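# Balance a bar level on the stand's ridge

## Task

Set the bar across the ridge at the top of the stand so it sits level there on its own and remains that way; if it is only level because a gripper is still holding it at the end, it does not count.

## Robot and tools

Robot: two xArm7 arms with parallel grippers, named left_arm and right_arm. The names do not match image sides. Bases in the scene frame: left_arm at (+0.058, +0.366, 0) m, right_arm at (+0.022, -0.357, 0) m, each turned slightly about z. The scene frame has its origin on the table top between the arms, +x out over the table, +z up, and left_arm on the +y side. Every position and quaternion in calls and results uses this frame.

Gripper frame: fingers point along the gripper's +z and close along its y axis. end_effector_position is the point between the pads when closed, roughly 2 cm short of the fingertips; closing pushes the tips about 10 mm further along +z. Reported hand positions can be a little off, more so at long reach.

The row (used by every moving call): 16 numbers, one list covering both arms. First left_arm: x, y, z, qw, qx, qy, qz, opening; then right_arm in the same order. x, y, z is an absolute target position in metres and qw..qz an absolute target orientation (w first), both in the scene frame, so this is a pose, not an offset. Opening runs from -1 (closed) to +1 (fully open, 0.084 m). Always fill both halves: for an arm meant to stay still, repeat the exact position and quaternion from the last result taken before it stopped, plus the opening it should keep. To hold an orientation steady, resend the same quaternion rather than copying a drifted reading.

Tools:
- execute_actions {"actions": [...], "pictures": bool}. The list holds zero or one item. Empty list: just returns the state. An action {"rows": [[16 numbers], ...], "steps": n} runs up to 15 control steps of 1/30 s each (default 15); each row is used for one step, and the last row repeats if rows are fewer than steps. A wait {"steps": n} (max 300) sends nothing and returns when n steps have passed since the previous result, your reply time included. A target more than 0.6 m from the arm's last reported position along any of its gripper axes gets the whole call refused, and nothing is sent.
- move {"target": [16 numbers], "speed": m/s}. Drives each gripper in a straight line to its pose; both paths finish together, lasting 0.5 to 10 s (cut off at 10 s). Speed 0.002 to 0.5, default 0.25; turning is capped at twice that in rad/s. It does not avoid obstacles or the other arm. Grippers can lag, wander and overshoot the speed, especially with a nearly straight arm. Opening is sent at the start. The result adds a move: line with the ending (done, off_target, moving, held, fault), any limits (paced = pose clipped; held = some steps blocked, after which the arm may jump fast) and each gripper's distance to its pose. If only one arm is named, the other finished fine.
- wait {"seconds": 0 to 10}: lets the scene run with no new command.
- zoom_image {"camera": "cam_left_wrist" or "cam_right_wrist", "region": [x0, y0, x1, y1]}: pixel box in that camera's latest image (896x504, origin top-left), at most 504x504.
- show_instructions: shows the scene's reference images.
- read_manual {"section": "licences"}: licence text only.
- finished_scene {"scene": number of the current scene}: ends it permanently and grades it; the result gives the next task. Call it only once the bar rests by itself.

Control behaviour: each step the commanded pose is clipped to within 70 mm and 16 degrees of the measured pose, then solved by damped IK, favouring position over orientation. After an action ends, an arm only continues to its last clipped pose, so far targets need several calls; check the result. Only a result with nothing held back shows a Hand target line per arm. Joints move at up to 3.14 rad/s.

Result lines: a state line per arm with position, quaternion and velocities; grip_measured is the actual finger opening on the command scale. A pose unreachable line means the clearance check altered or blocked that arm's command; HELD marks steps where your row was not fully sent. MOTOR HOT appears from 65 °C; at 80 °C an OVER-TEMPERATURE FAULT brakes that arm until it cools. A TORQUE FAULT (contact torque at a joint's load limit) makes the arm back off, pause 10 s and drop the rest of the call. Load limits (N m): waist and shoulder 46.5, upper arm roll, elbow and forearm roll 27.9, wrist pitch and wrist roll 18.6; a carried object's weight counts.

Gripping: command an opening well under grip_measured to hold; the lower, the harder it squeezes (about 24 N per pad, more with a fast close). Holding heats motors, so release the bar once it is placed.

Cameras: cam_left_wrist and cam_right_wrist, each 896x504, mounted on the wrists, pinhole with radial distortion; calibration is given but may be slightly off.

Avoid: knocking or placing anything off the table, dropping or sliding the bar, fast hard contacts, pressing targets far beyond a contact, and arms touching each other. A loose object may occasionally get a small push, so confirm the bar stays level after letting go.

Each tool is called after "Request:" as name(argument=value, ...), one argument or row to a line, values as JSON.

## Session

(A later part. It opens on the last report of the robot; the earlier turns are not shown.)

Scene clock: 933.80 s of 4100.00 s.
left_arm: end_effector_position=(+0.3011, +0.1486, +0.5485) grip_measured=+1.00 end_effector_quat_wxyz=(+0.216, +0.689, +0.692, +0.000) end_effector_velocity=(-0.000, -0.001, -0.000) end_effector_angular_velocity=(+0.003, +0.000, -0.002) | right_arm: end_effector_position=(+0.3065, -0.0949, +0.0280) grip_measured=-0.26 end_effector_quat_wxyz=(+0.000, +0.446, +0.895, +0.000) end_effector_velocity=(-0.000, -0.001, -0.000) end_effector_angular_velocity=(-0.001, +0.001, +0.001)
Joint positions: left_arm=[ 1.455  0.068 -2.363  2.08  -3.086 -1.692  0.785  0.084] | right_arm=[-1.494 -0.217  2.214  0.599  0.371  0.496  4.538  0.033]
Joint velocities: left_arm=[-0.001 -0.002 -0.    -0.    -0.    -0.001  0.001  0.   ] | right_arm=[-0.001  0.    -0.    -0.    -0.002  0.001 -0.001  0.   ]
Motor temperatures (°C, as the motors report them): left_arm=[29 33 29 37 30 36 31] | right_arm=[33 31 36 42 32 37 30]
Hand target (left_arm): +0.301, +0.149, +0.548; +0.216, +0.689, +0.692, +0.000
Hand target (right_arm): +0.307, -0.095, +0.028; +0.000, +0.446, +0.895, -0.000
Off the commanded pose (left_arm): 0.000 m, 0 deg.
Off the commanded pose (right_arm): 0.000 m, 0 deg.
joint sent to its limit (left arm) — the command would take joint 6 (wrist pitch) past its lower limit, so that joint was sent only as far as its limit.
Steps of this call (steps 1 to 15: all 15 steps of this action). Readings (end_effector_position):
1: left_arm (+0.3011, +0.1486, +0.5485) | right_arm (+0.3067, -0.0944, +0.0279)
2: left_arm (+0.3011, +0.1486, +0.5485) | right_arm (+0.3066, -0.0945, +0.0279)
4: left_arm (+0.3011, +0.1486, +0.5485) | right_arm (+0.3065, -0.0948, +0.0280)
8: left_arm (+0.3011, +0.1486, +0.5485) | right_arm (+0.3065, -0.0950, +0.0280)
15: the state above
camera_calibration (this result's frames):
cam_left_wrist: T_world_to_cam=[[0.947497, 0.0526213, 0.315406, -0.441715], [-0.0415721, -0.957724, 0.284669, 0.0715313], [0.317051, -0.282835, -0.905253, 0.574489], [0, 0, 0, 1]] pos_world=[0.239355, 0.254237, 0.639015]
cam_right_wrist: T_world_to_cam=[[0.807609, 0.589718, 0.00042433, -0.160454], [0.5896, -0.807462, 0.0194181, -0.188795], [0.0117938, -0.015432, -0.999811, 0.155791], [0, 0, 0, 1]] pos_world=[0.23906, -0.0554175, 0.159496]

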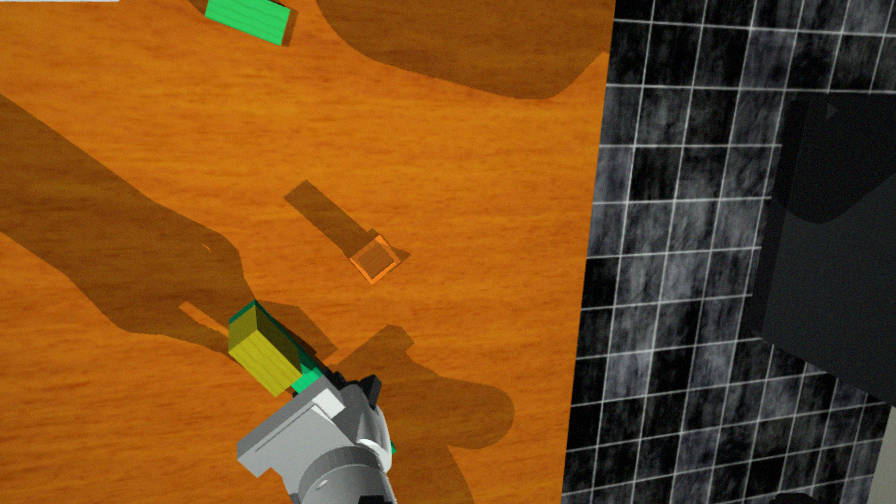

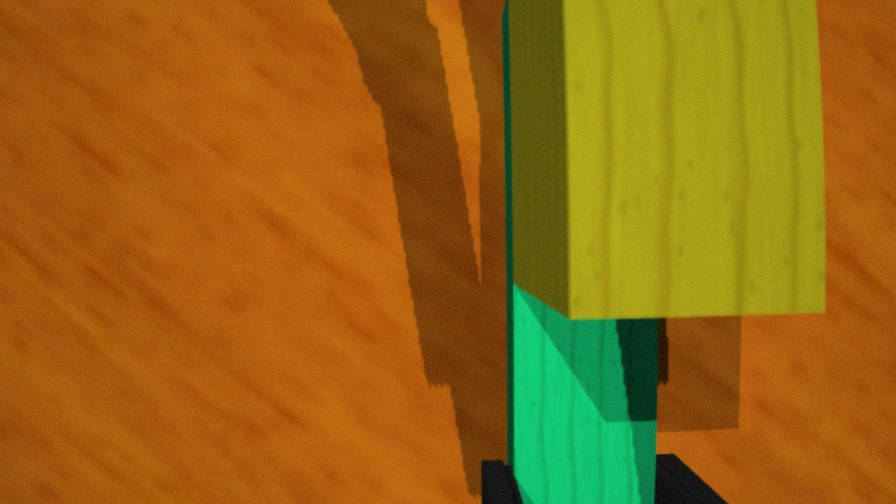

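Request:
move(
  target=[0.3011,0.1486,0.5485,0.216,0.689,0.692,0,1,0.3065,-0.095,0.1,0,0.446,0.895,0,-0.8],
  speed=0.08,
)

Request:
move(
  target=[0.3011,0.1486,0.5485,0.216,0.689,0.692,0,1,0.3955,0.028,0.09,0,0.446,0.895,0,-0.8],
  speed=0.08,
)

Scene clock: 942.00 s of 4100.00 s.
left_arm: end_effector_position=(+0.3011, +0.1486, +0.5485) grip_measured=+1.00 end_effector_quat_wxyz=(+0.216, +0.689, +0.692, +0.000) end_effector_velocity=(+0.000, +0.000, -0.000) end_effector_angular_velocity=(-0.000, -0.000, +0.002) | right_arm: end_effector_position=(+0.3065, -0.0954, +0.0999) grip_measured=-0.26 end_effector_quat_wxyz=(-0.000, +0.446, +0.895, -0.000) end_effector_velocity=(+0.000, -0.000, +0.002) end_effector_angular_velocity=(+0.001, -0.004, -0.003)
Joint positions: left_arm=[ 1.455  0.068 -2.363  2.08  -3.087 -1.692  0.785  0.084] | right_arm=[-1.444  0.144  2.111  0.629 -0.189  0.713  4.952  0.033]
Joint velocities: left_arm=[ 0.001 -0.     0.001  0.    -0.     0.001 -0.001 -0.   ] | right_arm=[-0.008  0.011  0.008 -0.001 -0.017  0.004  0.016  0.   ]
Motor temperatures (°C, as the motors report them): left_arm=[29 33 29 37 30 36 31] | right_arm=[33 31 36 41 31 37 30]
Hand target (left_arm): +0.301, +0.149, +0.548; +0.216, +0.689, +0.692, +0.000
Hand target (right_arm): +0.307, -0.095, +0.100; -0.000, +0.446, +0.895, -0.000
Off the commanded pose (left_arm): 0.000 m, 0 deg.
Off the commanded pose (right_arm): 0.000 m, 0 deg.
joint sent to its limit (left arm) — the command would take joint 6 (wrist pitch) past its lower limit, so that joint was sent only as far as its limit.
After step 90, 3.87 s passed at rest.
move: done
camera_calibration (this result's frames):
cam_left_wrist: T_world_to_cam=[[0.947497, 0.0526216, 0.315405, -0.441715], [-0.0415716, -0.957724, 0.284669, 0.0715314], [0.317051, -0.282834, -0.905253, 0.574489], [0, 0, 0, 1]] pos_world=[0.239355, 0.254237, 0.639015]
cam_right_wrist: T_world_to_cam=[[0.808016, 0.58916, -0.000559331, -0.160255], [0.589056, -0.807855, 0.0195594, -0.190438], [0.0110717, -0.0161338, -0.999809, 0.227784], [0, 0, 0, 1]] pos_world=[0.239146, -0.0557558, 0.231376]

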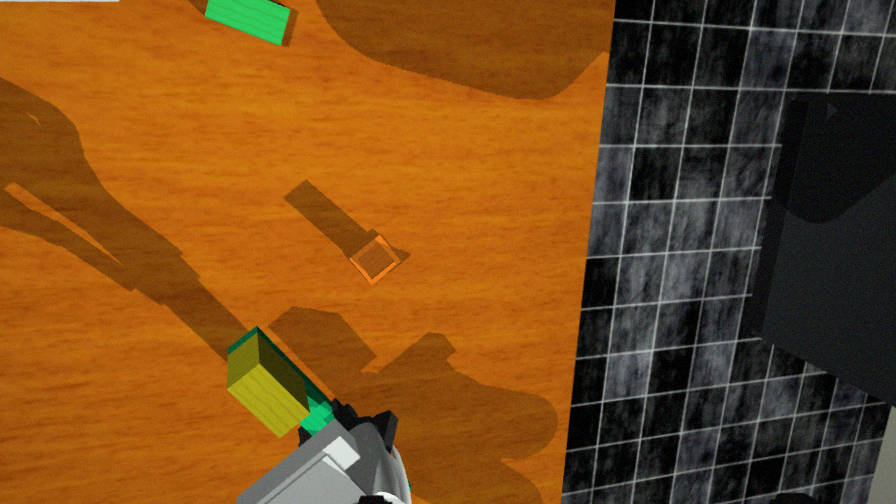

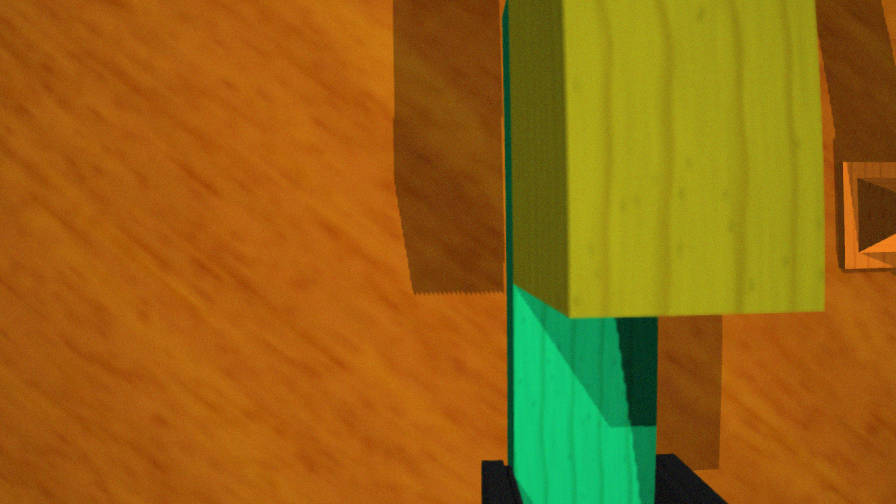

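Scene clock: 944.33 s of 4100.00 s.
left_arm: end_effector_position=(+0.3011, +0.1486, +0.5485) grip_measured=+1.00 end_effector_quat_wxyz=(+0.216, +0.689, +0.692, +0.000) end_effector_velocity=(-0.000, -0.000, -0.000) end_effector_angular_velocity=(+0.001, +0.000, -0.001) | right_arm: end_effector_position=(+0.3954, +0.0279, +0.0900) grip_measured=-0.26 end_effector_quat_wxyz=(-0.000, +0.445, +0.895, -0.000) end_effector_velocity=(+0.000, +0.002, -0.001) end_effector_angular_velocity=(-0.001, +0.000, +0.002)
Joint positions: left_arm=[ 1.455  0.068 -2.363  2.08  -3.087 -1.692  0.785  0.084] | right_arm=[-1.664 -0.539  2.307  1.218  0.506  0.903  4.523  0.033]
Joint velocities: left_arm=[ 0.    -0.    -0.001  0.     0.    -0.001  0.    -0.   ] | right_arm=[-0.003 -0.006  0.003  0.007  0.001  0.003 -0.001 -0.   ]
Motor temperatures (°C, as the motors report them): left_arm=[29 33 29 37 30 36 31] | right_arm=[33 31 36 41 31 37 30]
Hand target (left_arm): +0.301, +0.149, +0.548; +0.216, +0.689, +0.692, +0.000
Hand target (right_arm): +0.395, +0.028, +0.090; -0.000, +0.445, +0.895, -0.000
Off the commanded pose (left_arm): 0.000 m, 0 deg.
Off the commanded pose (right_arm): 0.000 m, 0 deg.
joint sent to its limit (left arm) — the command would take joint 6 (wrist pitch) past its lower limit, so that joint was sent only as far as its limit.
move: done
camera_calibration (this result's frames):
cam_left_wrist: T_world_to_cam=[[0.947497, 0.0526218, 0.315405, -0.441716], [-0.0415714, -0.957724, 0.284668, 0.0715314], [0.317051, -0.282834, -0.905253, 0.574489], [0, 0, 0, 1]] pos_world=[0.239355, 0.254237, 0.639015]
cam_right_wrist: T_world_to_cam=[[0.806861, 0.590742, 0.000184762, -0.304336], [0.590628, -0.806712, 0.0193206, -0.143652], [0.0115625, -0.0154799, -0.999813, 0.218659], [0, 0, 0, 1]] pos_world=[0.327874, 0.0672834, 0.221449]

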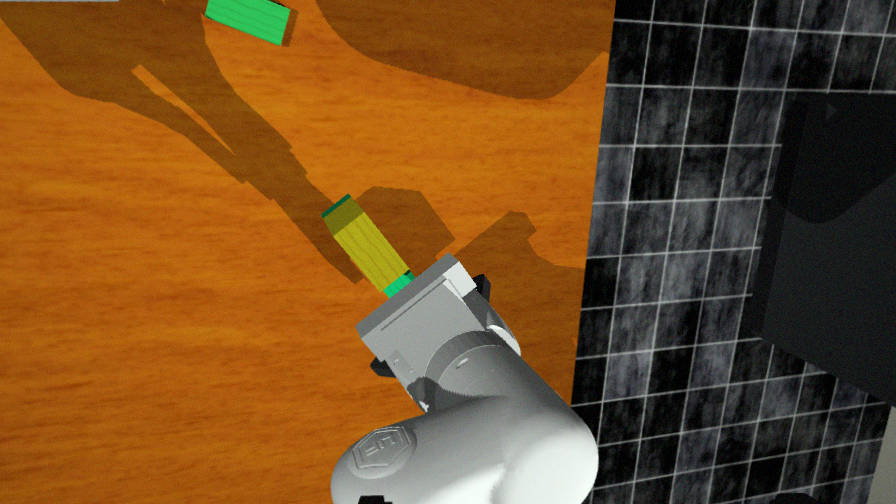

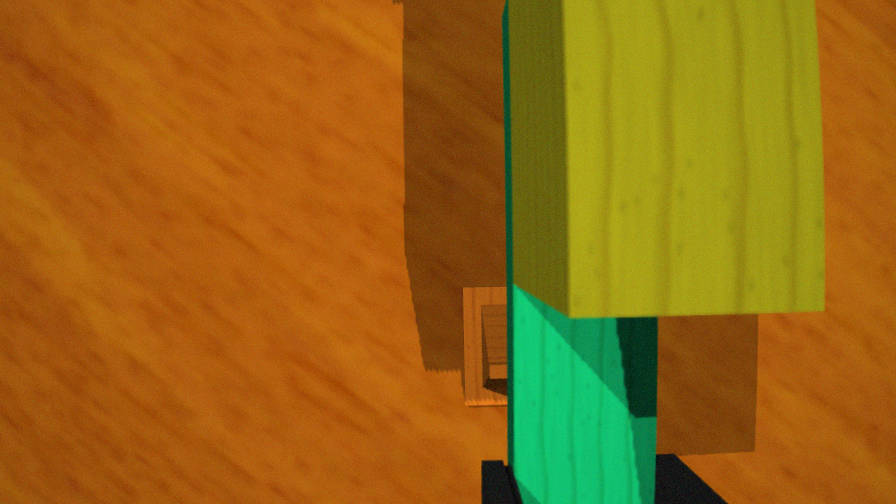

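Request:
move(
  target=[0.3011,0.1486,0.5485,0.216,0.689,0.692,0,1,0.4015,0.02,0.09,0,0.446,0.895,0,-0.8],
  speed=0.03,
)

Scene clock: 955.23 s of 4100.00 s.
left_arm: end_effector_position=(+0.3011, +0.1486, +0.5485) grip_measured=+1.00 end_effector_quat_wxyz=(+0.216, +0.689, +0.692, +0.000) end_effector_velocity=(+0.000, +0.000, -0.000) end_effector_angular_velocity=(+0.000, +0.000, +0.002) | right_arm: end_effector_position=(+0.4014, +0.0201, +0.0900) grip_measured=-0.26 end_effector_quat_wxyz=(+0.000, +0.446, +0.895, +0.000) end_effector_velocity=(-0.001, +0.001, -0.001) end_effector_angular_velocity=(-0.001, +0.001, +0.006)
Joint positions: left_arm=[ 1.455  0.068 -2.363  2.08  -3.087 -1.692  0.785  0.084] | right_arm=[-1.677 -0.536  2.303  1.213  0.506  0.901  4.506  0.033]
Joint velocities: left_arm=[-0.    -0.     0.002 -0.     0.    -0.    -0.     0.   ] | right_arm=[ 0.001 -0.001  0.002  0.001 -0.    -0.    -0.002 -0.   ]
Motor temperatures (°C, as the motors report them): left_arm=[29 33 29 38 30 36 31] | right_arm=[33 31 37 42 31 36 30]
Hand target (left_arm): +0.301, +0.149, +0.548; +0.216, +0.689, +0.692, +0.000
Hand target (right_arm): +0.401, +0.020, +0.090; +0.000, +0.446, +0.895, -0.000
Off the commanded pose (left_arm): 0.000 m, 0 deg.
Off the commanded pose (right_arm): 0.000 m, 0 deg.
joint sent to its limit (left arm) — the command would take joint 6 (wrist pitch) past its lower limit, so that joint was sent only as far as its limit.
After step 90, 7.17 s passed at rest.
move: done
camera_calibration (this result's frames):
cam_left_wrist: T_world_to_cam=[[0.947497, 0.0526216, 0.315405, -0.441715], [-0.0415715, -0.957724, 0.284668, 0.0715315], [0.317051, -0.282834, -0.905253, 0.57449], [0, 0, 0, 1]] pos_world=[0.239355, 0.254237, 0.639015]
cam_right_wrist: T_world_to_cam=[[0.807676, 0.589627, 0.000294899, -0.304961], [0.58951, -0.807525, 0.0195225, -0.153097], [0.0117492, -0.015594, -0.999809, 0.218425], [0, 0, 0, 1]] pos_world=[0.333995, 0.0595896, 0.221463]

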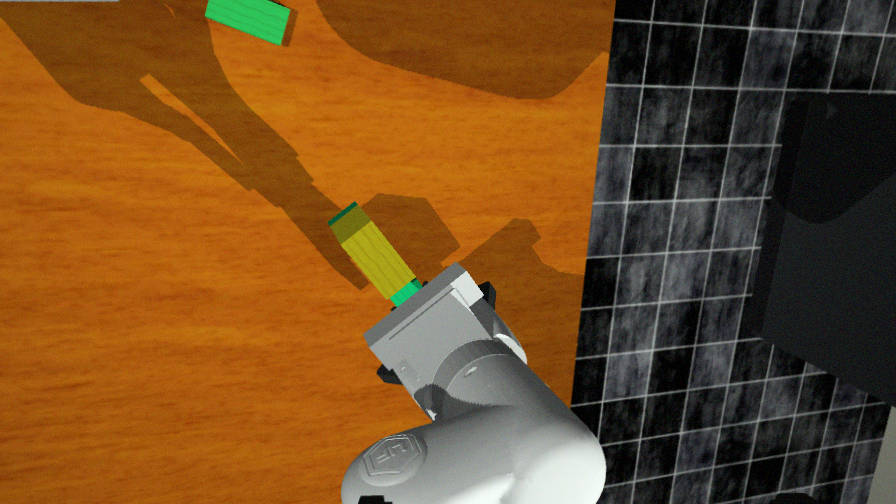

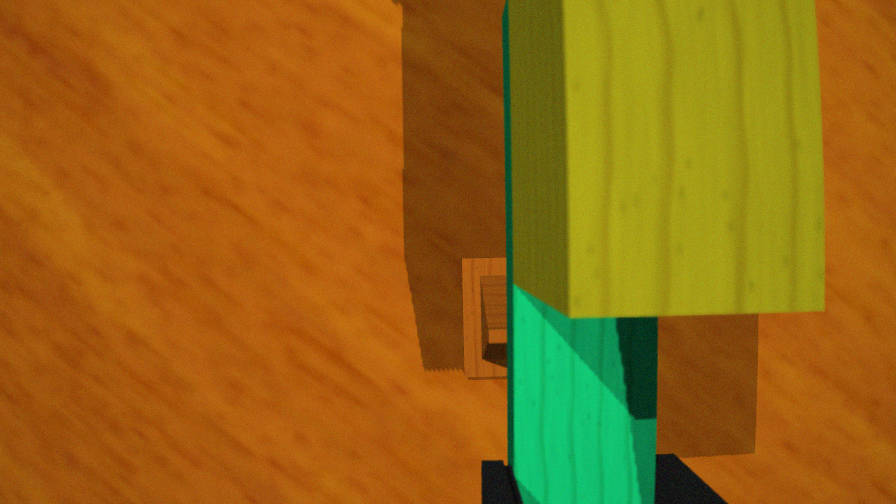

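Base centre ≈318 → d'≈0.008. Set down.

Request:
move(
  target=[0.3011,0.1486,0.5485,0.216,0.689,0.692,0,1,0.4015,0.02,0.079,0,0.446,0.895,0,-0.8],
  speed=0.02,
)

Request:
move(
  target=[0.3011,0.1486,0.5485,0.216,0.689,0.692,0,1,0.4015,0.02,0.0735,0,0.446,0.895,0,-0.8],
  speed=0.004,
)

Request:
execute_actions(
  actions=[
    {"rows":[[0.3011,0.1486,0.5485,0.216,0.689,0.692,0,1,0.4015,0.02,0.0735,0,0.446,0.895,0,-0.1]],"steps":15},
  ],
)

Scene clock: 960.90 s of 4100.00 s.
left_arm: end_effector_position=(+0.3011, +0.1486, +0.5485) grip_measured=+1.00 end_effector_quat_wxyz=(+0.216, +0.689, +0.692, +0.000) end_effector_velocity=(+0.000, -0.000, -0.000) end_effector_angular_velocity=(-0.000, -0.000, +0.000) | right_arm: end_effector_position=(+0.4015, +0.0200, +0.0791) grip_measured=-0.26 end_effector_quat_wxyz=(-0.000, +0.446, +0.895, -0.000) end_effector_velocity=(+0.002, +0.001, +0.000) end_effector_angular_velocity=(+0.004, -0.003, -0.003)
Joint positions: left_arm=[ 1.456  0.068 -2.363  2.08  -3.087 -1.692  0.785  0.084] | right_arm=[-1.689 -0.555  2.319  1.207  0.525  0.88   4.493  0.033]
Joint velocities: left_arm=[-0.001 -0.     0.002  0.    -0.     0.001  0.    -0.   ] | right_arm=[-0.002 -0.001  0.001  0.002  0.004 -0.004 -0.     0.   ]
Motor temperatures (°C, as the motors report them): left_arm=[29 33 29 38 30 36 31] | right_arm=[33 31 37 42 31 36 30]
Hand target (left_arm): +0.301, +0.149, +0.548; +0.216, +0.689, +0.692, +0.000
Hand target (right_arm): +0.402, +0.020, +0.079; -0.000, +0.446, +0.895, -0.000
Off the commanded pose (left_arm): 0.000 m, 0 deg.
Off the commanded pose (right_arm): 0.000 m, 0 deg.
joint sent to its limit (left arm) — the command would take joint 6 (wrist pitch) past its lower limit, so that joint was sent only as far as its limit.
After step 90, 1.87 s passed at rest.
move: done
camera_calibration (this result's frames):
cam_left_wrist: T_world_to_cam=[[0.947497, 0.0526216, 0.315405, -0.441715], [-0.0415715, -0.957724, 0.284668, 0.0715314], [0.317051, -0.282834, -0.905253, 0.57449], [0, 0, 0, 1]] pos_world=[0.239355, 0.254236, 0.639015]
cam_right_wrist: T_world_to_cam=[[0.807639, 0.589677, 0.000237252, -0.304962], [0.589562, -0.807488, 0.0194752, -0.152959], [0.0116756, -0.015589, -0.99981, 0.207547], [0, 0, 0, 1]] pos_world=[0.334054, 0.0595521, 0.210559]

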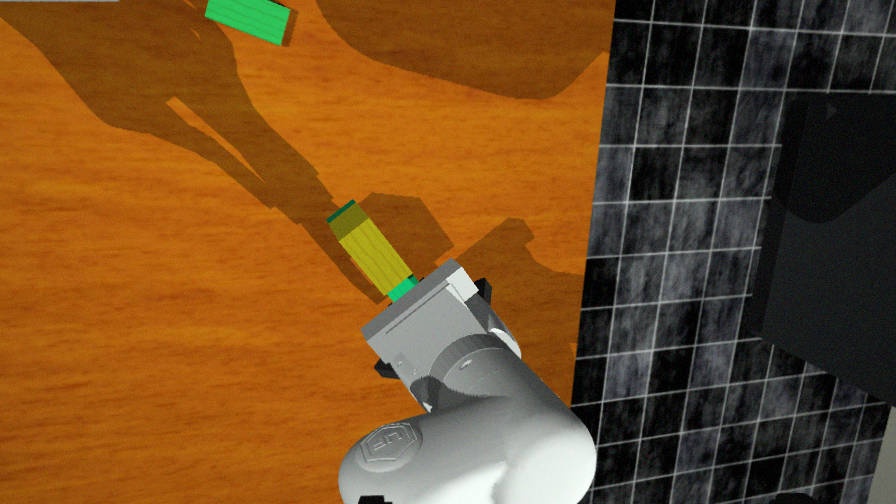

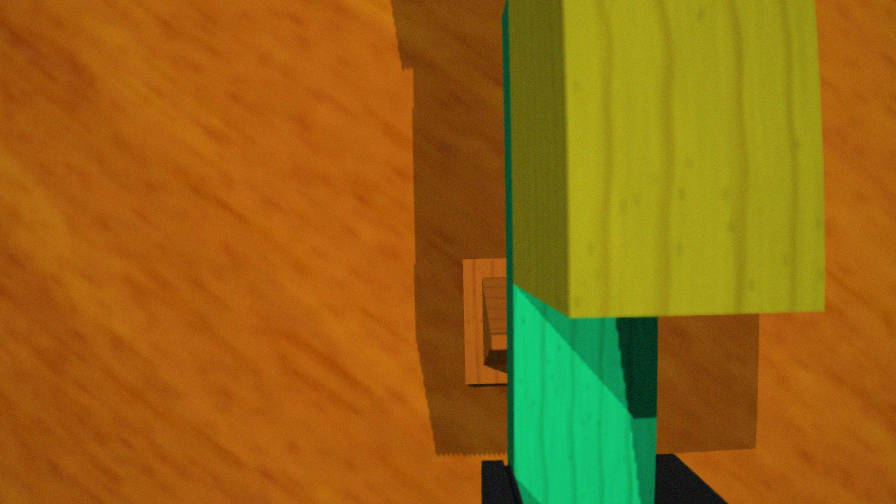

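Scene clock: 962.53 s of 4100.00 s.
left_arm: end_effector_position=(+0.3011, +0.1486, +0.5485) grip_measured=+1.00 end_effector_quat_wxyz=(+0.216, +0.689, +0.692, +0.000) end_effector_velocity=(-0.000, +0.000, +0.000) end_effector_angular_velocity=(-0.001, +0.000, -0.001) | right_arm: end_effector_position=(+0.4021, +0.0204, +0.0744) grip_measured=-0.26 end_effector_quat_wxyz=(+0.000, +0.446, +0.895, +0.001) end_effector_velocity=(-0.001, +0.000, -0.001) end_effector_angular_velocity=(-0.001, -0.001, +0.003)
Joint positions: left_arm=[ 1.456  0.068 -2.363  2.08  -3.087 -1.692  0.785  0.084] | right_arm=[-1.694 -0.564  2.326  1.206  0.536  0.869  4.487  0.033]
Joint velocities: left_arm=[-0.     0.001 -0.001  0.     0.    -0.001 -0.     0.   ] | right_arm=[ 0.002 -0.002  0.    -0.001  0.001 -0.002 -0.001  0.   ]
Motor temperatures (°C, as the motors report them): left_arm=[29 33 29 38 30 36 31] | right_arm=[33 31 37 42 31 36 30]
Hand target (left_arm): +0.301, +0.149, +0.548; +0.216, +0.689, +0.692, +0.000
Hand target (right_arm): +0.402, +0.020, +0.073; -0.000, +0.446, +0.895, -0.000
Off the commanded pose (left_arm): 0.000 m, 0 deg.
Off the commanded pose (right_arm): 0.001 m, 0 deg.
joint sent to its limit (left arm) — the command would take joint 6 (wrist pitch) past its lower limit, so that joint was sent only as far as its limit.
move: done
camera_calibration (this result's frames):
cam_left_wrist: T_world_to_cam=[[0.947497, 0.0526214, 0.315405, -0.441715], [-0.0415715, -0.957724, 0.284668, 0.0715316], [0.317051, -0.282834, -0.905253, 0.57449], [0, 0, 0, 1]] pos_world=[0.239355, 0.254236, 0.639015]
cam_right_wrist: T_world_to_cam=[[0.807754, 0.589516, 0.00219317, -0.305812], [0.58938, -0.807637, 0.0188088, -0.152768], [0.0128594, -0.0139003, -0.999821, 0.202355], [0, 0, 0, 1]] pos_world=[0.334457, 0.0597129, 0.205863]

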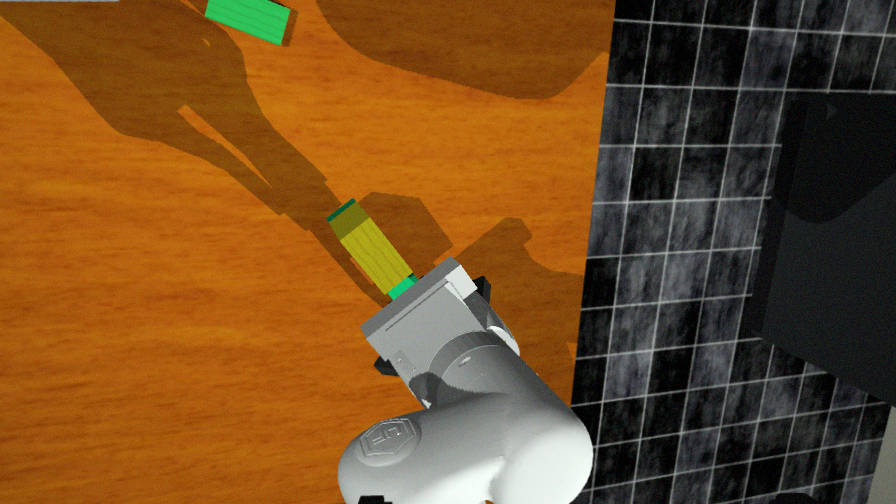

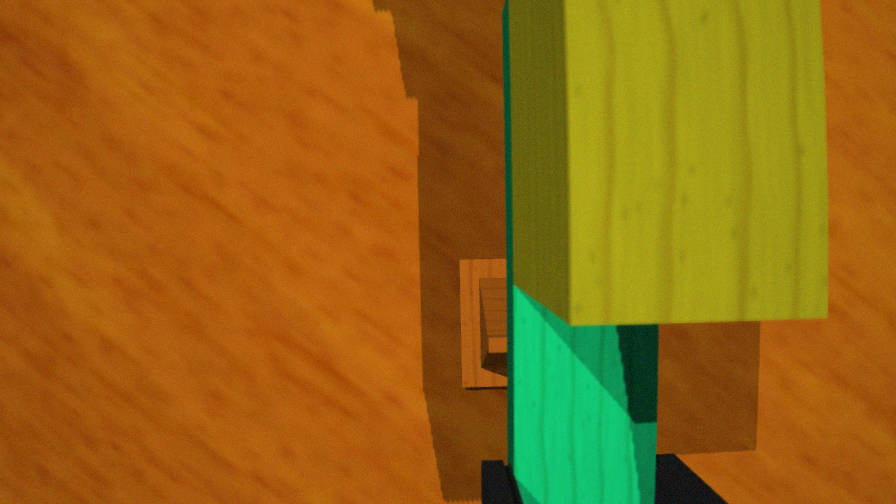

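Scene clock: 963.03 s of 4100.00 s.
left_arm: end_effector_position=(+0.3011, +0.1486, +0.5485) grip_measured=+1.00 end_effector_quat_wxyz=(+0.216, +0.689, +0.692, +0.000) end_effector_velocity=(-0.001, -0.001, -0.000) end_effector_angular_velocity=(+0.001, +0.000, -0.002) | right_arm: end_effector_position=(+0.4014, +0.0199, +0.0733) grip_measured=-0.11 end_effector_quat_wxyz=(+0.000, +0.446, +0.895, -0.000) end_effector_velocity=(+0.000, +0.001, +0.001) end_effector_angular_velocity=(+0.002, -0.000, +0.001)
Joint positions: left_arm=[ 1.456  0.068 -2.363  2.08  -3.087 -1.692  0.785  0.084] | right_arm=[-1.695 -0.566  2.327  1.205  0.536  0.869  4.487  0.039]
Joint velocities: left_arm=[-0.001 -0.001 -0.002  0.    -0.    -0.    -0.001  0.   ] | right_arm=[ 0.001  0.001 -0.001  0.001  0.001  0.001 -0.001  0.   ]
Motor temperatures (°C, as the motors report them): left_arm=[29 33 29 38 30 36 31] | right_arm=[33 31 37 42 31 36 30]
Hand target (left_arm): +0.301, +0.149, +0.548; +0.216, +0.689, +0.692, +0.000
Hand target (right_arm): +0.401, +0.020, +0.073; +0.000, +0.446, +0.895, +0.000
Off the commanded pose (left_arm): 0.000 m, 0 deg.
Off the commanded pose (right_arm): 0.000 m, 0 deg.
joint sent to its limit (left arm) — the command would take joint 6 (wrist pitch) past its lower limit, so that joint was sent only as far as its limit.
Steps of this call (steps 1 to 15: all 15 steps of this action). Readings (end_effector_position):
1: left_arm (+0.3011, +0.1486, +0.5485) | right_arm (+0.4020, +0.0204, +0.0744)
2: left_arm (+0.3011, +0.1486, +0.5485) | right_arm (+0.4020, +0.0204, +0.0743)
4: left_arm (+0.3011, +0.1486, +0.5485) | right_arm (+0.4019, +0.0202, +0.0740)
8: left_arm (+0.3011, +0.1486, +0.5485) | right_arm (+0.4004, +0.0194, +0.0720)
15: the state above
camera_calibration (this result's frames):
cam_left_wrist: T_world_to_cam=[[0.947497, 0.0526217, 0.315405, -0.441715], [-0.0415711, -0.957724, 0.284668, 0.0715316], [0.317051, -0.282834, -0.905254, 0.57449], [0, 0, 0, 1]] pos_world=[0.239355, 0.254237, 0.639015]
cam_right_wrist: T_world_to_cam=[[0.807703, 0.589589, -0.000115232, -0.304826], [0.589477, -0.807545, 0.0196989, -0.152916], [0.0115212, -0.0159788, -0.999806, 0.201812], [0, 0, 0, 1]] pos_world=[0.334024, 0.0594604, 0.20475]

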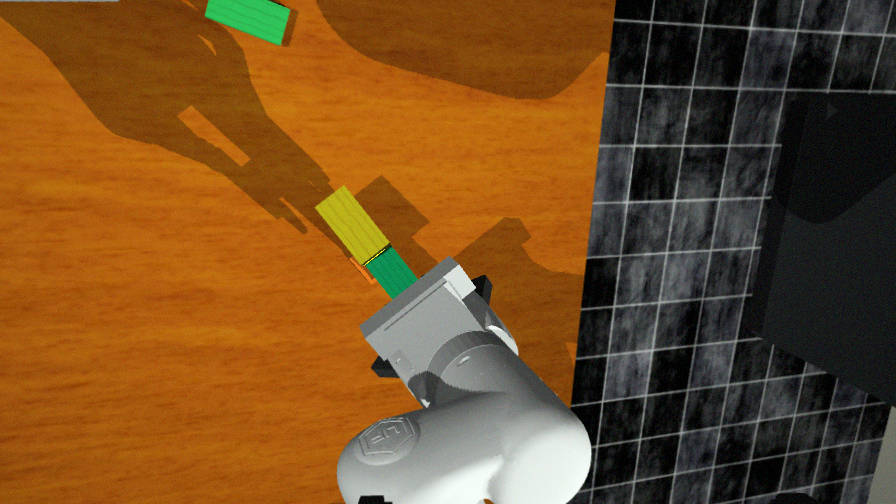

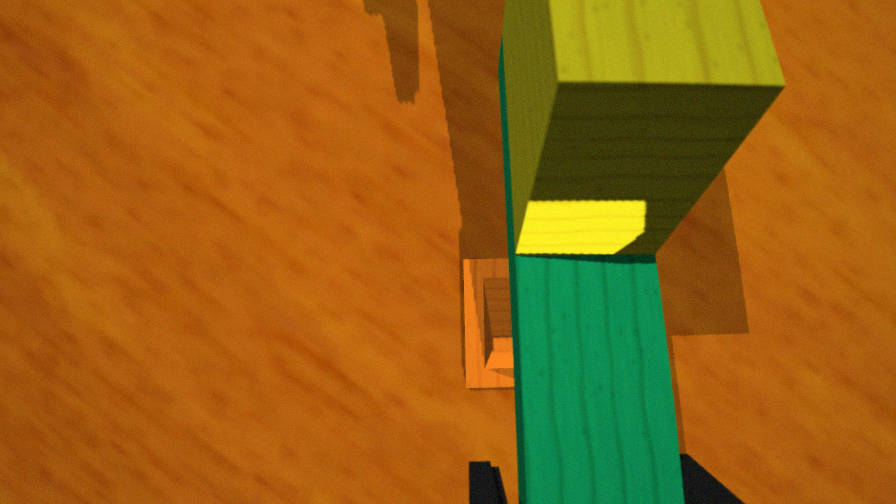

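Request:
execute_actions(
  actions=[
    {"rows":[[0.3011,0.1486,0.5485,0.216,0.689,0.692,0,1,0.4015,0.02,0.0735,0,0.446,0.895,0,-0.8]],"steps":15},
  ],
  pictures=false,
)

Request:
move(
  target=[0.3011,0.1486,0.5485,0.216,0.689,0.692,0,1,0.4015,0.02,0.125,0,0.446,0.895,0,-0.8],
  speed=0.05,
)

Request:
move(
  target=[0.3011,0.1486,0.5485,0.216,0.689,0.692,0,1,0.32,-0.085,0.125,0,0.446,0.895,0,-0.8],
  speed=0.08,
)

Request:
move(
  target=[0.3011,0.1486,0.5485,0.216,0.689,0.692,0,1,0.32,-0.085,0.07,0,0.446,0.895,0,-0.8],
  speed=0.04,
)

Scene clock: 970.73 s of 4100.00 s.
left_arm: end_effector_position=(+0.3011, +0.1486, +0.5485) grip_measured=+1.00 end_effector_quat_wxyz=(+0.216, +0.689, +0.692, -0.000) end_effector_velocity=(+0.000, +0.000, -0.000) end_effector_angular_velocity=(-0.001, -0.001, +0.000) | right_arm: end_effector_position=(+0.4015, +0.0200, +0.0735) grip_measured=-0.24 end_effector_quat_wxyz=(+0.000, +0.446, +0.895, +0.000) end_effector_velocity=(-0.001, +0.000, -0.000) end_effector_angular_velocity=(-0.002, -0.000, +0.003)
Joint positions: left_arm=[ 1.456  0.068 -2.363  2.08  -3.087 -1.692  0.785  0.084] | right_arm=[-1.695 -0.565  2.327  1.205  0.536  0.869  4.487  0.034]
Joint velocities: left_arm=[-0.     0.     0.001 -0.     0.     0.001  0.    -0.   ] | right_arm=[ 0.001 -0.     0.001  0.    -0.002 -0.     0.     0.   ]
Motor temperatures (°C, as the motors report them): left_arm=[29 33 29 38 30 36 31] | right_arm=[33 32 37 42 31 36 30]
Hand target (left_arm): +0.301, +0.149, +0.548; +0.216, +0.689, +0.692, +0.000
Hand target (right_arm): +0.402, +0.020, +0.074; -0.000, +0.446, +0.895, -0.000
Off the commanded pose (left_arm): 0.000 m, 0 deg.
Off the commanded pose (right_arm): 0.000 m, 0 deg.
joint sent to its limit (left arm) — the command would take joint 6 (wrist pitch) past its lower limit, so that joint was sent only as far as its limit.
Steps of this call (steps 1 to 90: nothing new was sent; then 4.20 s passed at rest; steps 91 to 105: all 15 steps of this action). Readings (end_effector_position):
91: left_arm (+0.3011, +0.1486, +0.5485) | right_arm (+0.4015, +0.0200, +0.0735)
92: left_arm (+0.3011, +0.1486, +0.5485) | right_arm (+0.4016, +0.0201, +0.0736)
94: left_arm (+0.3011, +0.1486, +0.5485) | right_arm (+0.4015, +0.0200, +0.0735)
98: left_arm (+0.3011, +0.1486, +0.5485) | right_arm (+0.4015, +0.0200, +0.0735)
105: the state above

Scene clock: 972.33 s of 4100.00 s.
left_arm: end_effector_position=(+0.3011, +0.1486, +0.5485) grip_measured=+1.00 end_effector_quat_wxyz=(+0.216, +0.689, +0.692, +0.000) end_effector_velocity=(-0.001, -0.001, -0.000) end_effector_angular_velocity=(+0.001, -0.000, -0.004) | right_arm: end_effector_position=(+0.4013, +0.0199, +0.1248) grip_measured=-0.26 end_effector_quat_wxyz=(-0.000, +0.446, +0.895, -0.000) end_effector_velocity=(-0.000, -0.001, +0.001) end_effector_angular_velocity=(-0.003, +0.001, +0.001)
Joint positions: left_arm=[ 1.456  0.068 -2.363  2.08  -3.087 -1.692  0.785  0.084] | right_arm=[-1.645 -0.476  2.258  1.238  0.444  0.97   4.545  0.033]
Joint velocities: left_arm=[-0.001 -0.    -0.002  0.     0.    -0.     0.001 -0.   ] | right_arm=[ 0.001  0.002 -0.001  0.001 -0.004  0.004  0.002  0.   ]
Motor temperatures (°C, as the motors report them): left_arm=[29 33 29 38 30 36 31] | right_arm=[33 32 37 42 31 36 30]
Hand target (left_arm): +0.301, +0.149, +0.548; +0.216, +0.689, +0.692, +0.000
Hand target (right_arm): +0.401, +0.020, +0.125; +0.000, +0.446, +0.895, +0.000
Off the commanded pose (left_arm): 0.000 m, 0 deg.
Off the commanded pose (right_arm): 0.000 m, 0 deg.
joint sent to its limit (left arm) — the command would take joint 6 (wrist pitch) past its lower limit, so that joint was sent only as far as its limit.
move: done
camera_calibration (this result's frames):
cam_left_wrist: T_world_to_cam=[[0.947497, 0.0526216, 0.315405, -0.441715], [-0.0415712, -0.957724, 0.284668, 0.0715317], [0.31705, -0.282834, -0.905254, 0.57449], [0, 0, 0, 1]] pos_world=[0.239355, 0.254236, 0.639015]
cam_right_wrist: T_world_to_cam=[[0.807637, 0.58968, -0.000119888, -0.304704], [0.589569, -0.80748, 0.0196147, -0.153903], [0.0114696, -0.0159122, -0.999808, 0.253292], [0, 0, 0, 1]] pos_world=[0.333922, 0.0594347, 0.256225]

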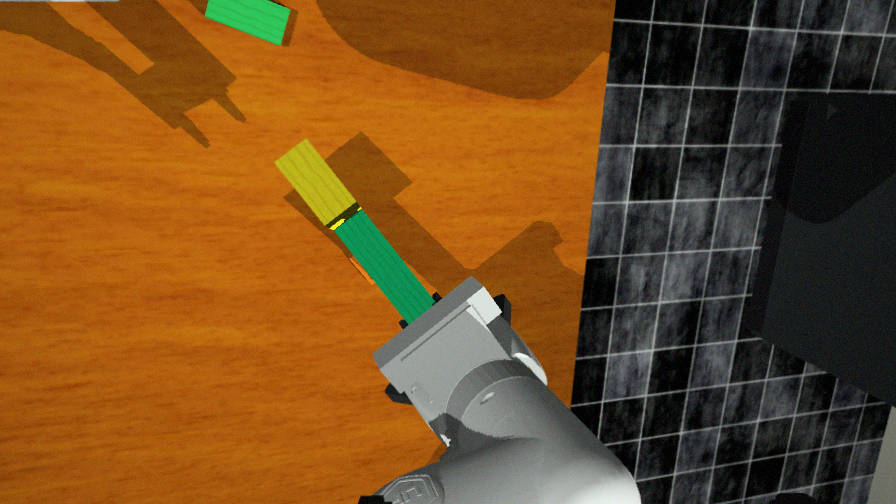

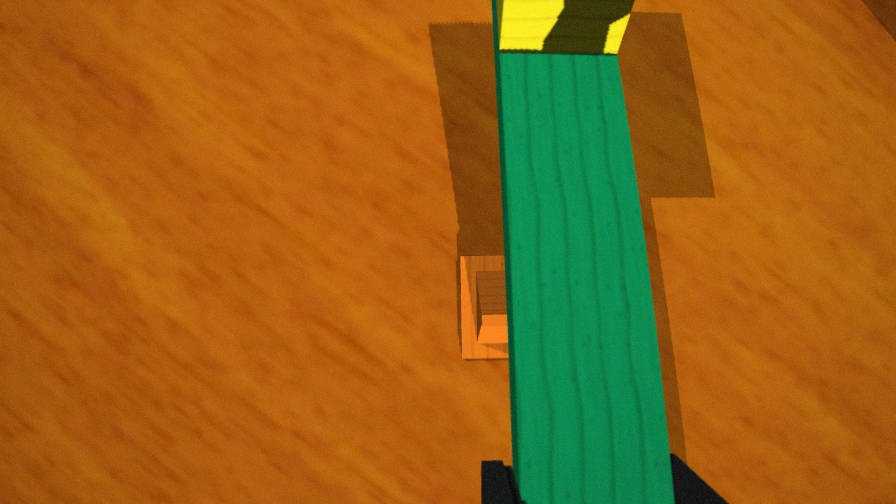

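Scene clock: 974.43 s of 4100.00 s.
left_arm: end_effector_position=(+0.3011, +0.1486, +0.5485) grip_measured=+1.00 end_effector_quat_wxyz=(+0.216, +0.689, +0.692, +0.000) end_effector_velocity=(-0.000, +0.000, +0.000) end_effector_angular_velocity=(-0.001, +0.000, -0.002) | right_arm: end_effector_position=(+0.3202, -0.0848, +0.1250) grip_measured=-0.26 end_effector_quat_wxyz=(-0.000, +0.447, +0.895, -0.000) end_effector_velocity=(-0.000, -0.002, -0.000) end_effector_angular_velocity=(-0.001, -0.005, -0.004)
Joint positions: left_arm=[ 1.456  0.068 -2.363  2.08  -3.087 -1.692  0.785  0.084] | right_arm=[-1.415  0.152  2.091  0.715 -0.185  0.8    4.947  0.033]
Joint velocities: left_arm=[ 0.001  0.002 -0.002 -0.     0.    -0.001  0.001  0.   ] | right_arm=[-0.011  0.011  0.01  -0.008 -0.018 -0.003  0.017 -0.   ]
Motor temperatures (°C, as the motors report them): left_arm=[29 33 29 38 30 36 31] | right_arm=[33 32 37 42 31 36 30]
Hand target (left_arm): +0.301, +0.149, +0.548; +0.216, +0.689, +0.692, +0.000
Hand target (right_arm): +0.320, -0.085, +0.125; -0.000, +0.447, +0.895, +0.000
Off the commanded pose (left_arm): 0.000 m, 0 deg.
Off the commanded pose (right_arm): 0.000 m, 0 deg.
joint sent to its limit (left arm) — the command would take joint 6 (wrist pitch) past its lower limit, so that joint was sent only as far as its limit.
move: done
camera_calibration (this result's frames):
cam_left_wrist: T_world_to_cam=[[0.947497, 0.0526213, 0.315404, -0.441715], [-0.0415713, -0.957724, 0.284668, 0.0715319], [0.31705, -0.282834, -0.905254, 0.57449], [0, 0, 0, 1]] pos_world=[0.239355, 0.254237, 0.639015]
cam_right_wrist: T_world_to_cam=[[0.808328, 0.588732, 0.0000064228, -0.177728], [0.588622, -0.808176, 0.0193879, -0.190305], [0.0114195, -0.015668, -0.999812, 0.25287], [0, 0, 0, 1]] pos_world=[0.252793, -0.0452038, 0.256514]

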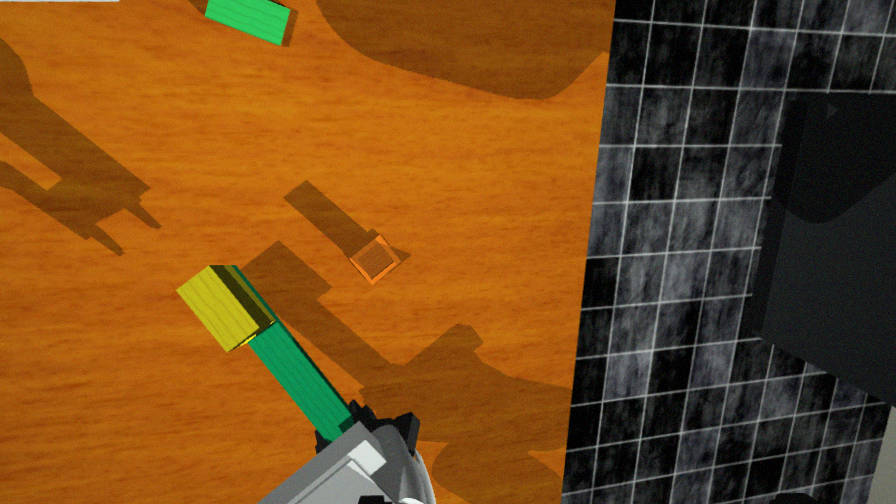

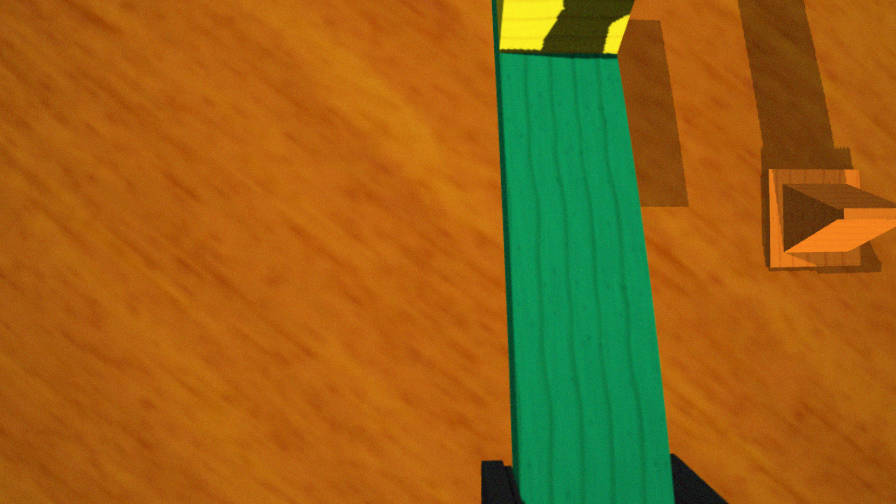

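Scene clock: 976.17 s of 4100.00 s.
left_arm: end_effector_position=(+0.3011, +0.1486, +0.5485) grip_measured=+1.00 end_effector_quat_wxyz=(+0.216, +0.689, +0.692, +0.000) end_effector_velocity=(-0.001, -0.001, -0.000) end_effector_angular_velocity=(+0.002, +0.000, -0.002) | right_arm: end_effector_position=(+0.3201, -0.0848, +0.0701) grip_measured=-0.26 end_effector_quat_wxyz=(+0.000, +0.446, +0.895, +0.000) end_effector_velocity=(-0.000, +0.002, -0.001) end_effector_angular_velocity=(+0.003, +0.003, +0.005)
Joint positions: left_arm=[ 1.456  0.068 -2.363  2.08  -3.087 -1.692  0.785  0.084] | right_arm=[-1.392 -0.104  2.071  0.665  0.158  0.62   4.688  0.033]
Joint velocities: left_arm=[ 0.001 -0.001 -0.002 -0.     0.    -0.001  0.     0.   ] | right_arm=[-0.005 -0.008  0.008  0.004  0.019  0.001 -0.018  0.   ]
Motor temperatures (°C, as the motors report them): left_arm=[29 33 29 38 30 36 31] | right_arm=[33 31 37 42 31 36 30]
Hand target (left_arm): +0.301, +0.149, +0.548; +0.216, +0.689, +0.692, +0.000
Hand target (right_arm): +0.320, -0.085, +0.070; +0.000, +0.446, +0.895, +0.000
Off the commanded pose (left_arm): 0.000 m, 0 deg.
Off the commanded pose (right_arm): 0.000 m, 0 deg.
joint sent to its limit (left arm) — the command would take joint 6 (wrist pitch) past its lower limit, so that joint was sent only as far as its limit.
move: done
camera_calibration (this result's frames):
cam_left_wrist: T_world_to_cam=[[0.947497, 0.0526214, 0.315404, -0.441715], [-0.0415713, -0.957724, 0.284668, 0.0715318], [0.31705, -0.282834, -0.905254, 0.57449], [0, 0, 0, 1]] pos_world=[0.239355, 0.254236, 0.639015]
cam_right_wrist: T_world_to_cam=[[0.807378, 0.590034, 0.000837631, -0.17732], [0.589907, -0.807232, 0.01963, -0.189474], [0.0122585, -0.0153547, -0.999807, 0.197695], [0, 0, 0, 1]] pos_world=[0.252513, -0.0452891, 0.201524]

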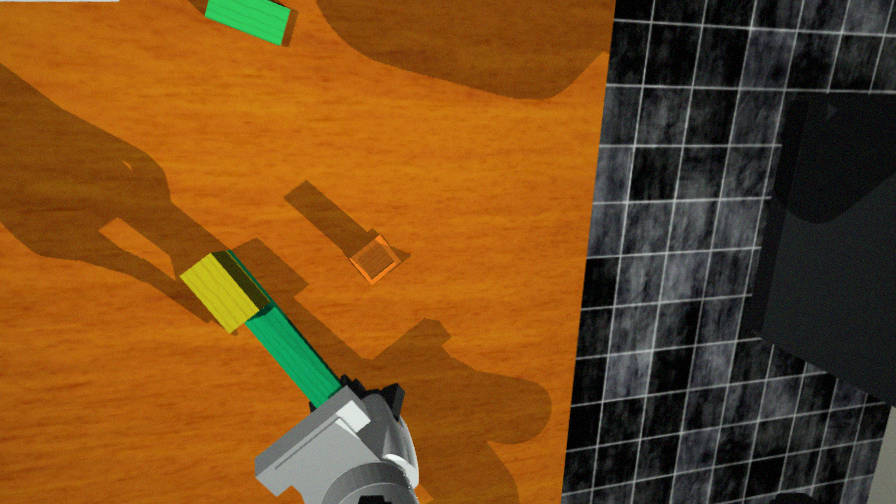

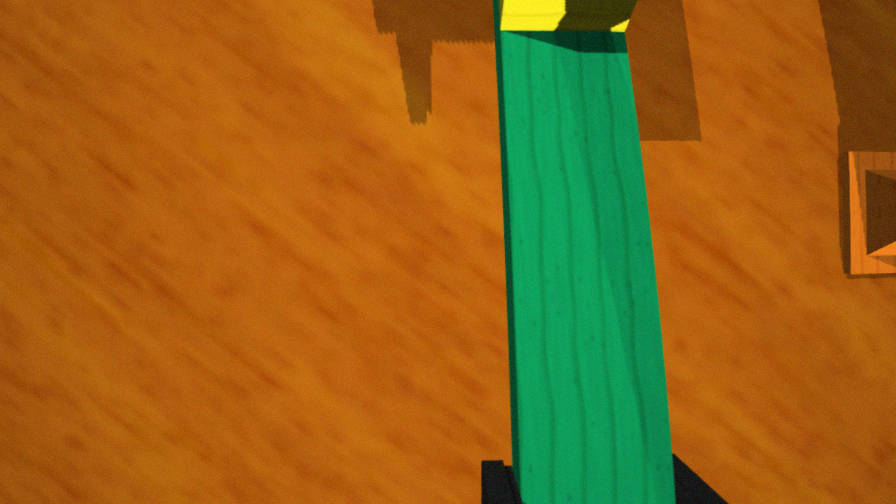

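Request:
move(
  target=[0.3011,0.1486,0.5485,0.216,0.689,0.692,0,1,0.32,-0.085,0.03,0,0.446,0.895,0,-0.15],
  speed=0.02,
)

Scene clock: 982.10 s of 4100.00 s.
left_arm: end_effector_position=(+0.3011, +0.1486, +0.5485) grip_measured=+1.00 end_effector_quat_wxyz=(+0.216, +0.689, +0.692, -0.000) end_effector_velocity=(+0.000, +0.001, +0.000) end_effector_angular_velocity=(-0.002, -0.000, +0.001) | right_arm: end_effector_position=(+0.3200, -0.0849, +0.0300) grip_measured=-0.16 end_effector_quat_wxyz=(+0.000, +0.446, +0.895, -0.000) end_effector_velocity=(+0.001, +0.000, -0.001) end_effector_angular_velocity=(+0.002, -0.002, +0.002)
Joint positions: left_arm=[ 1.456  0.068 -2.363  2.08  -3.087 -1.692  0.785  0.084] | right_arm=[-1.516 -0.275  2.229  0.664  0.435  0.535  4.487  0.037]
Joint velocities: left_arm=[-0.001  0.002  0.002 -0.    -0.     0.     0.001  0.   ] | right_arm=[-0.008 -0.006  0.008  0.003  0.011 -0.004 -0.011  0.   ]
Motor temperatures (°C, as the motors report them): left_arm=[29 33 29 38 30 36 31] | right_arm=[33 31 36 42 31 35 30]
Hand target (left_arm): +0.301, +0.149, +0.548; +0.216, +0.689, +0.692, +0.000
Hand target (right_arm): +0.320, -0.085, +0.030; -0.000, +0.446, +0.895, -0.000
Off the commanded pose (left_arm): 0.000 m, 0 deg.
Off the commanded pose (right_arm): 0.000 m, 0 deg.
joint sent to its limit (left arm) — the command would take joint 6 (wrist pitch) past its lower limit, so that joint was sent only as far as its limit.
After step 90, 0.67 s passed at rest.
move: done
camera_calibration (this result's frames):
cam_left_wrist: T_world_to_cam=[[0.947497, 0.0526213, 0.315404, -0.441715], [-0.0415712, -0.957725, 0.284667, 0.0715319], [0.31705, -0.282833, -0.905254, 0.57449], [0, 0, 0, 1]] pos_world=[0.239355, 0.254236, 0.639015]
cam_right_wrist: T_world_to_cam=[[0.807493, 0.589878, 0.000227434, -0.177174], [0.589761, -0.807341, 0.0195458, -0.188678], [0.0117133, -0.015649, -0.999809, 0.157772], [0, 0, 0, 1]] pos_world=[0.252494, -0.045347, 0.16147]

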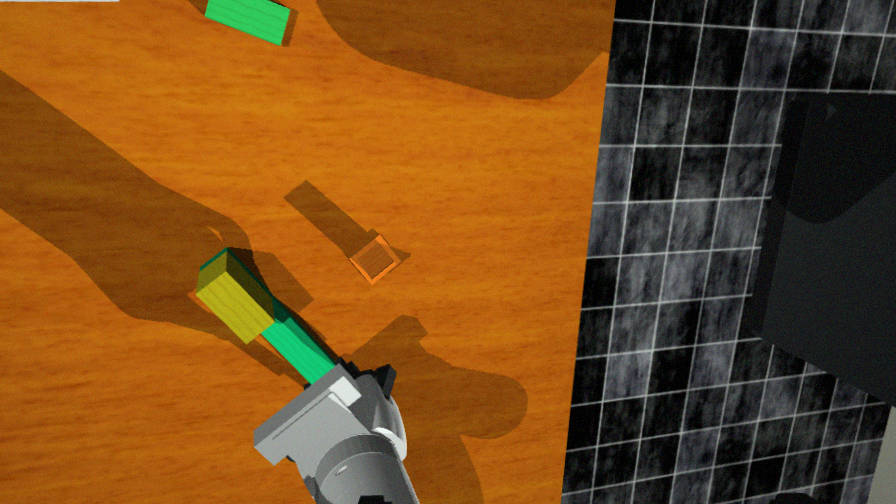

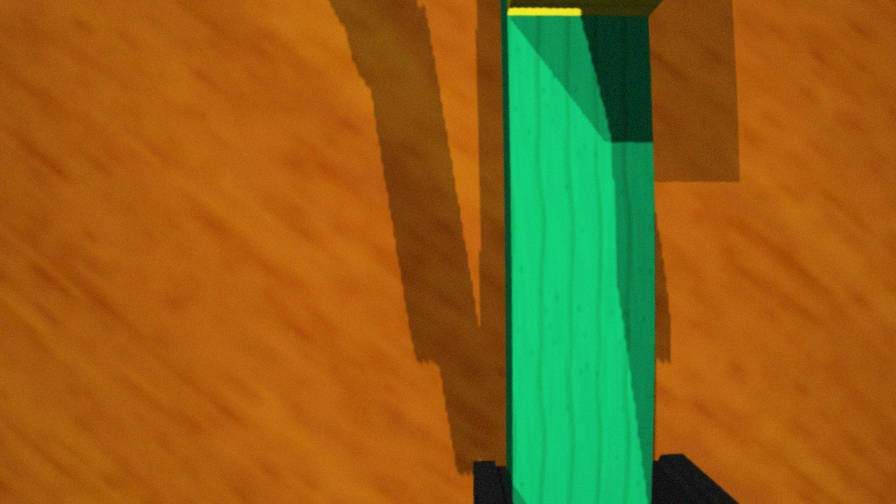

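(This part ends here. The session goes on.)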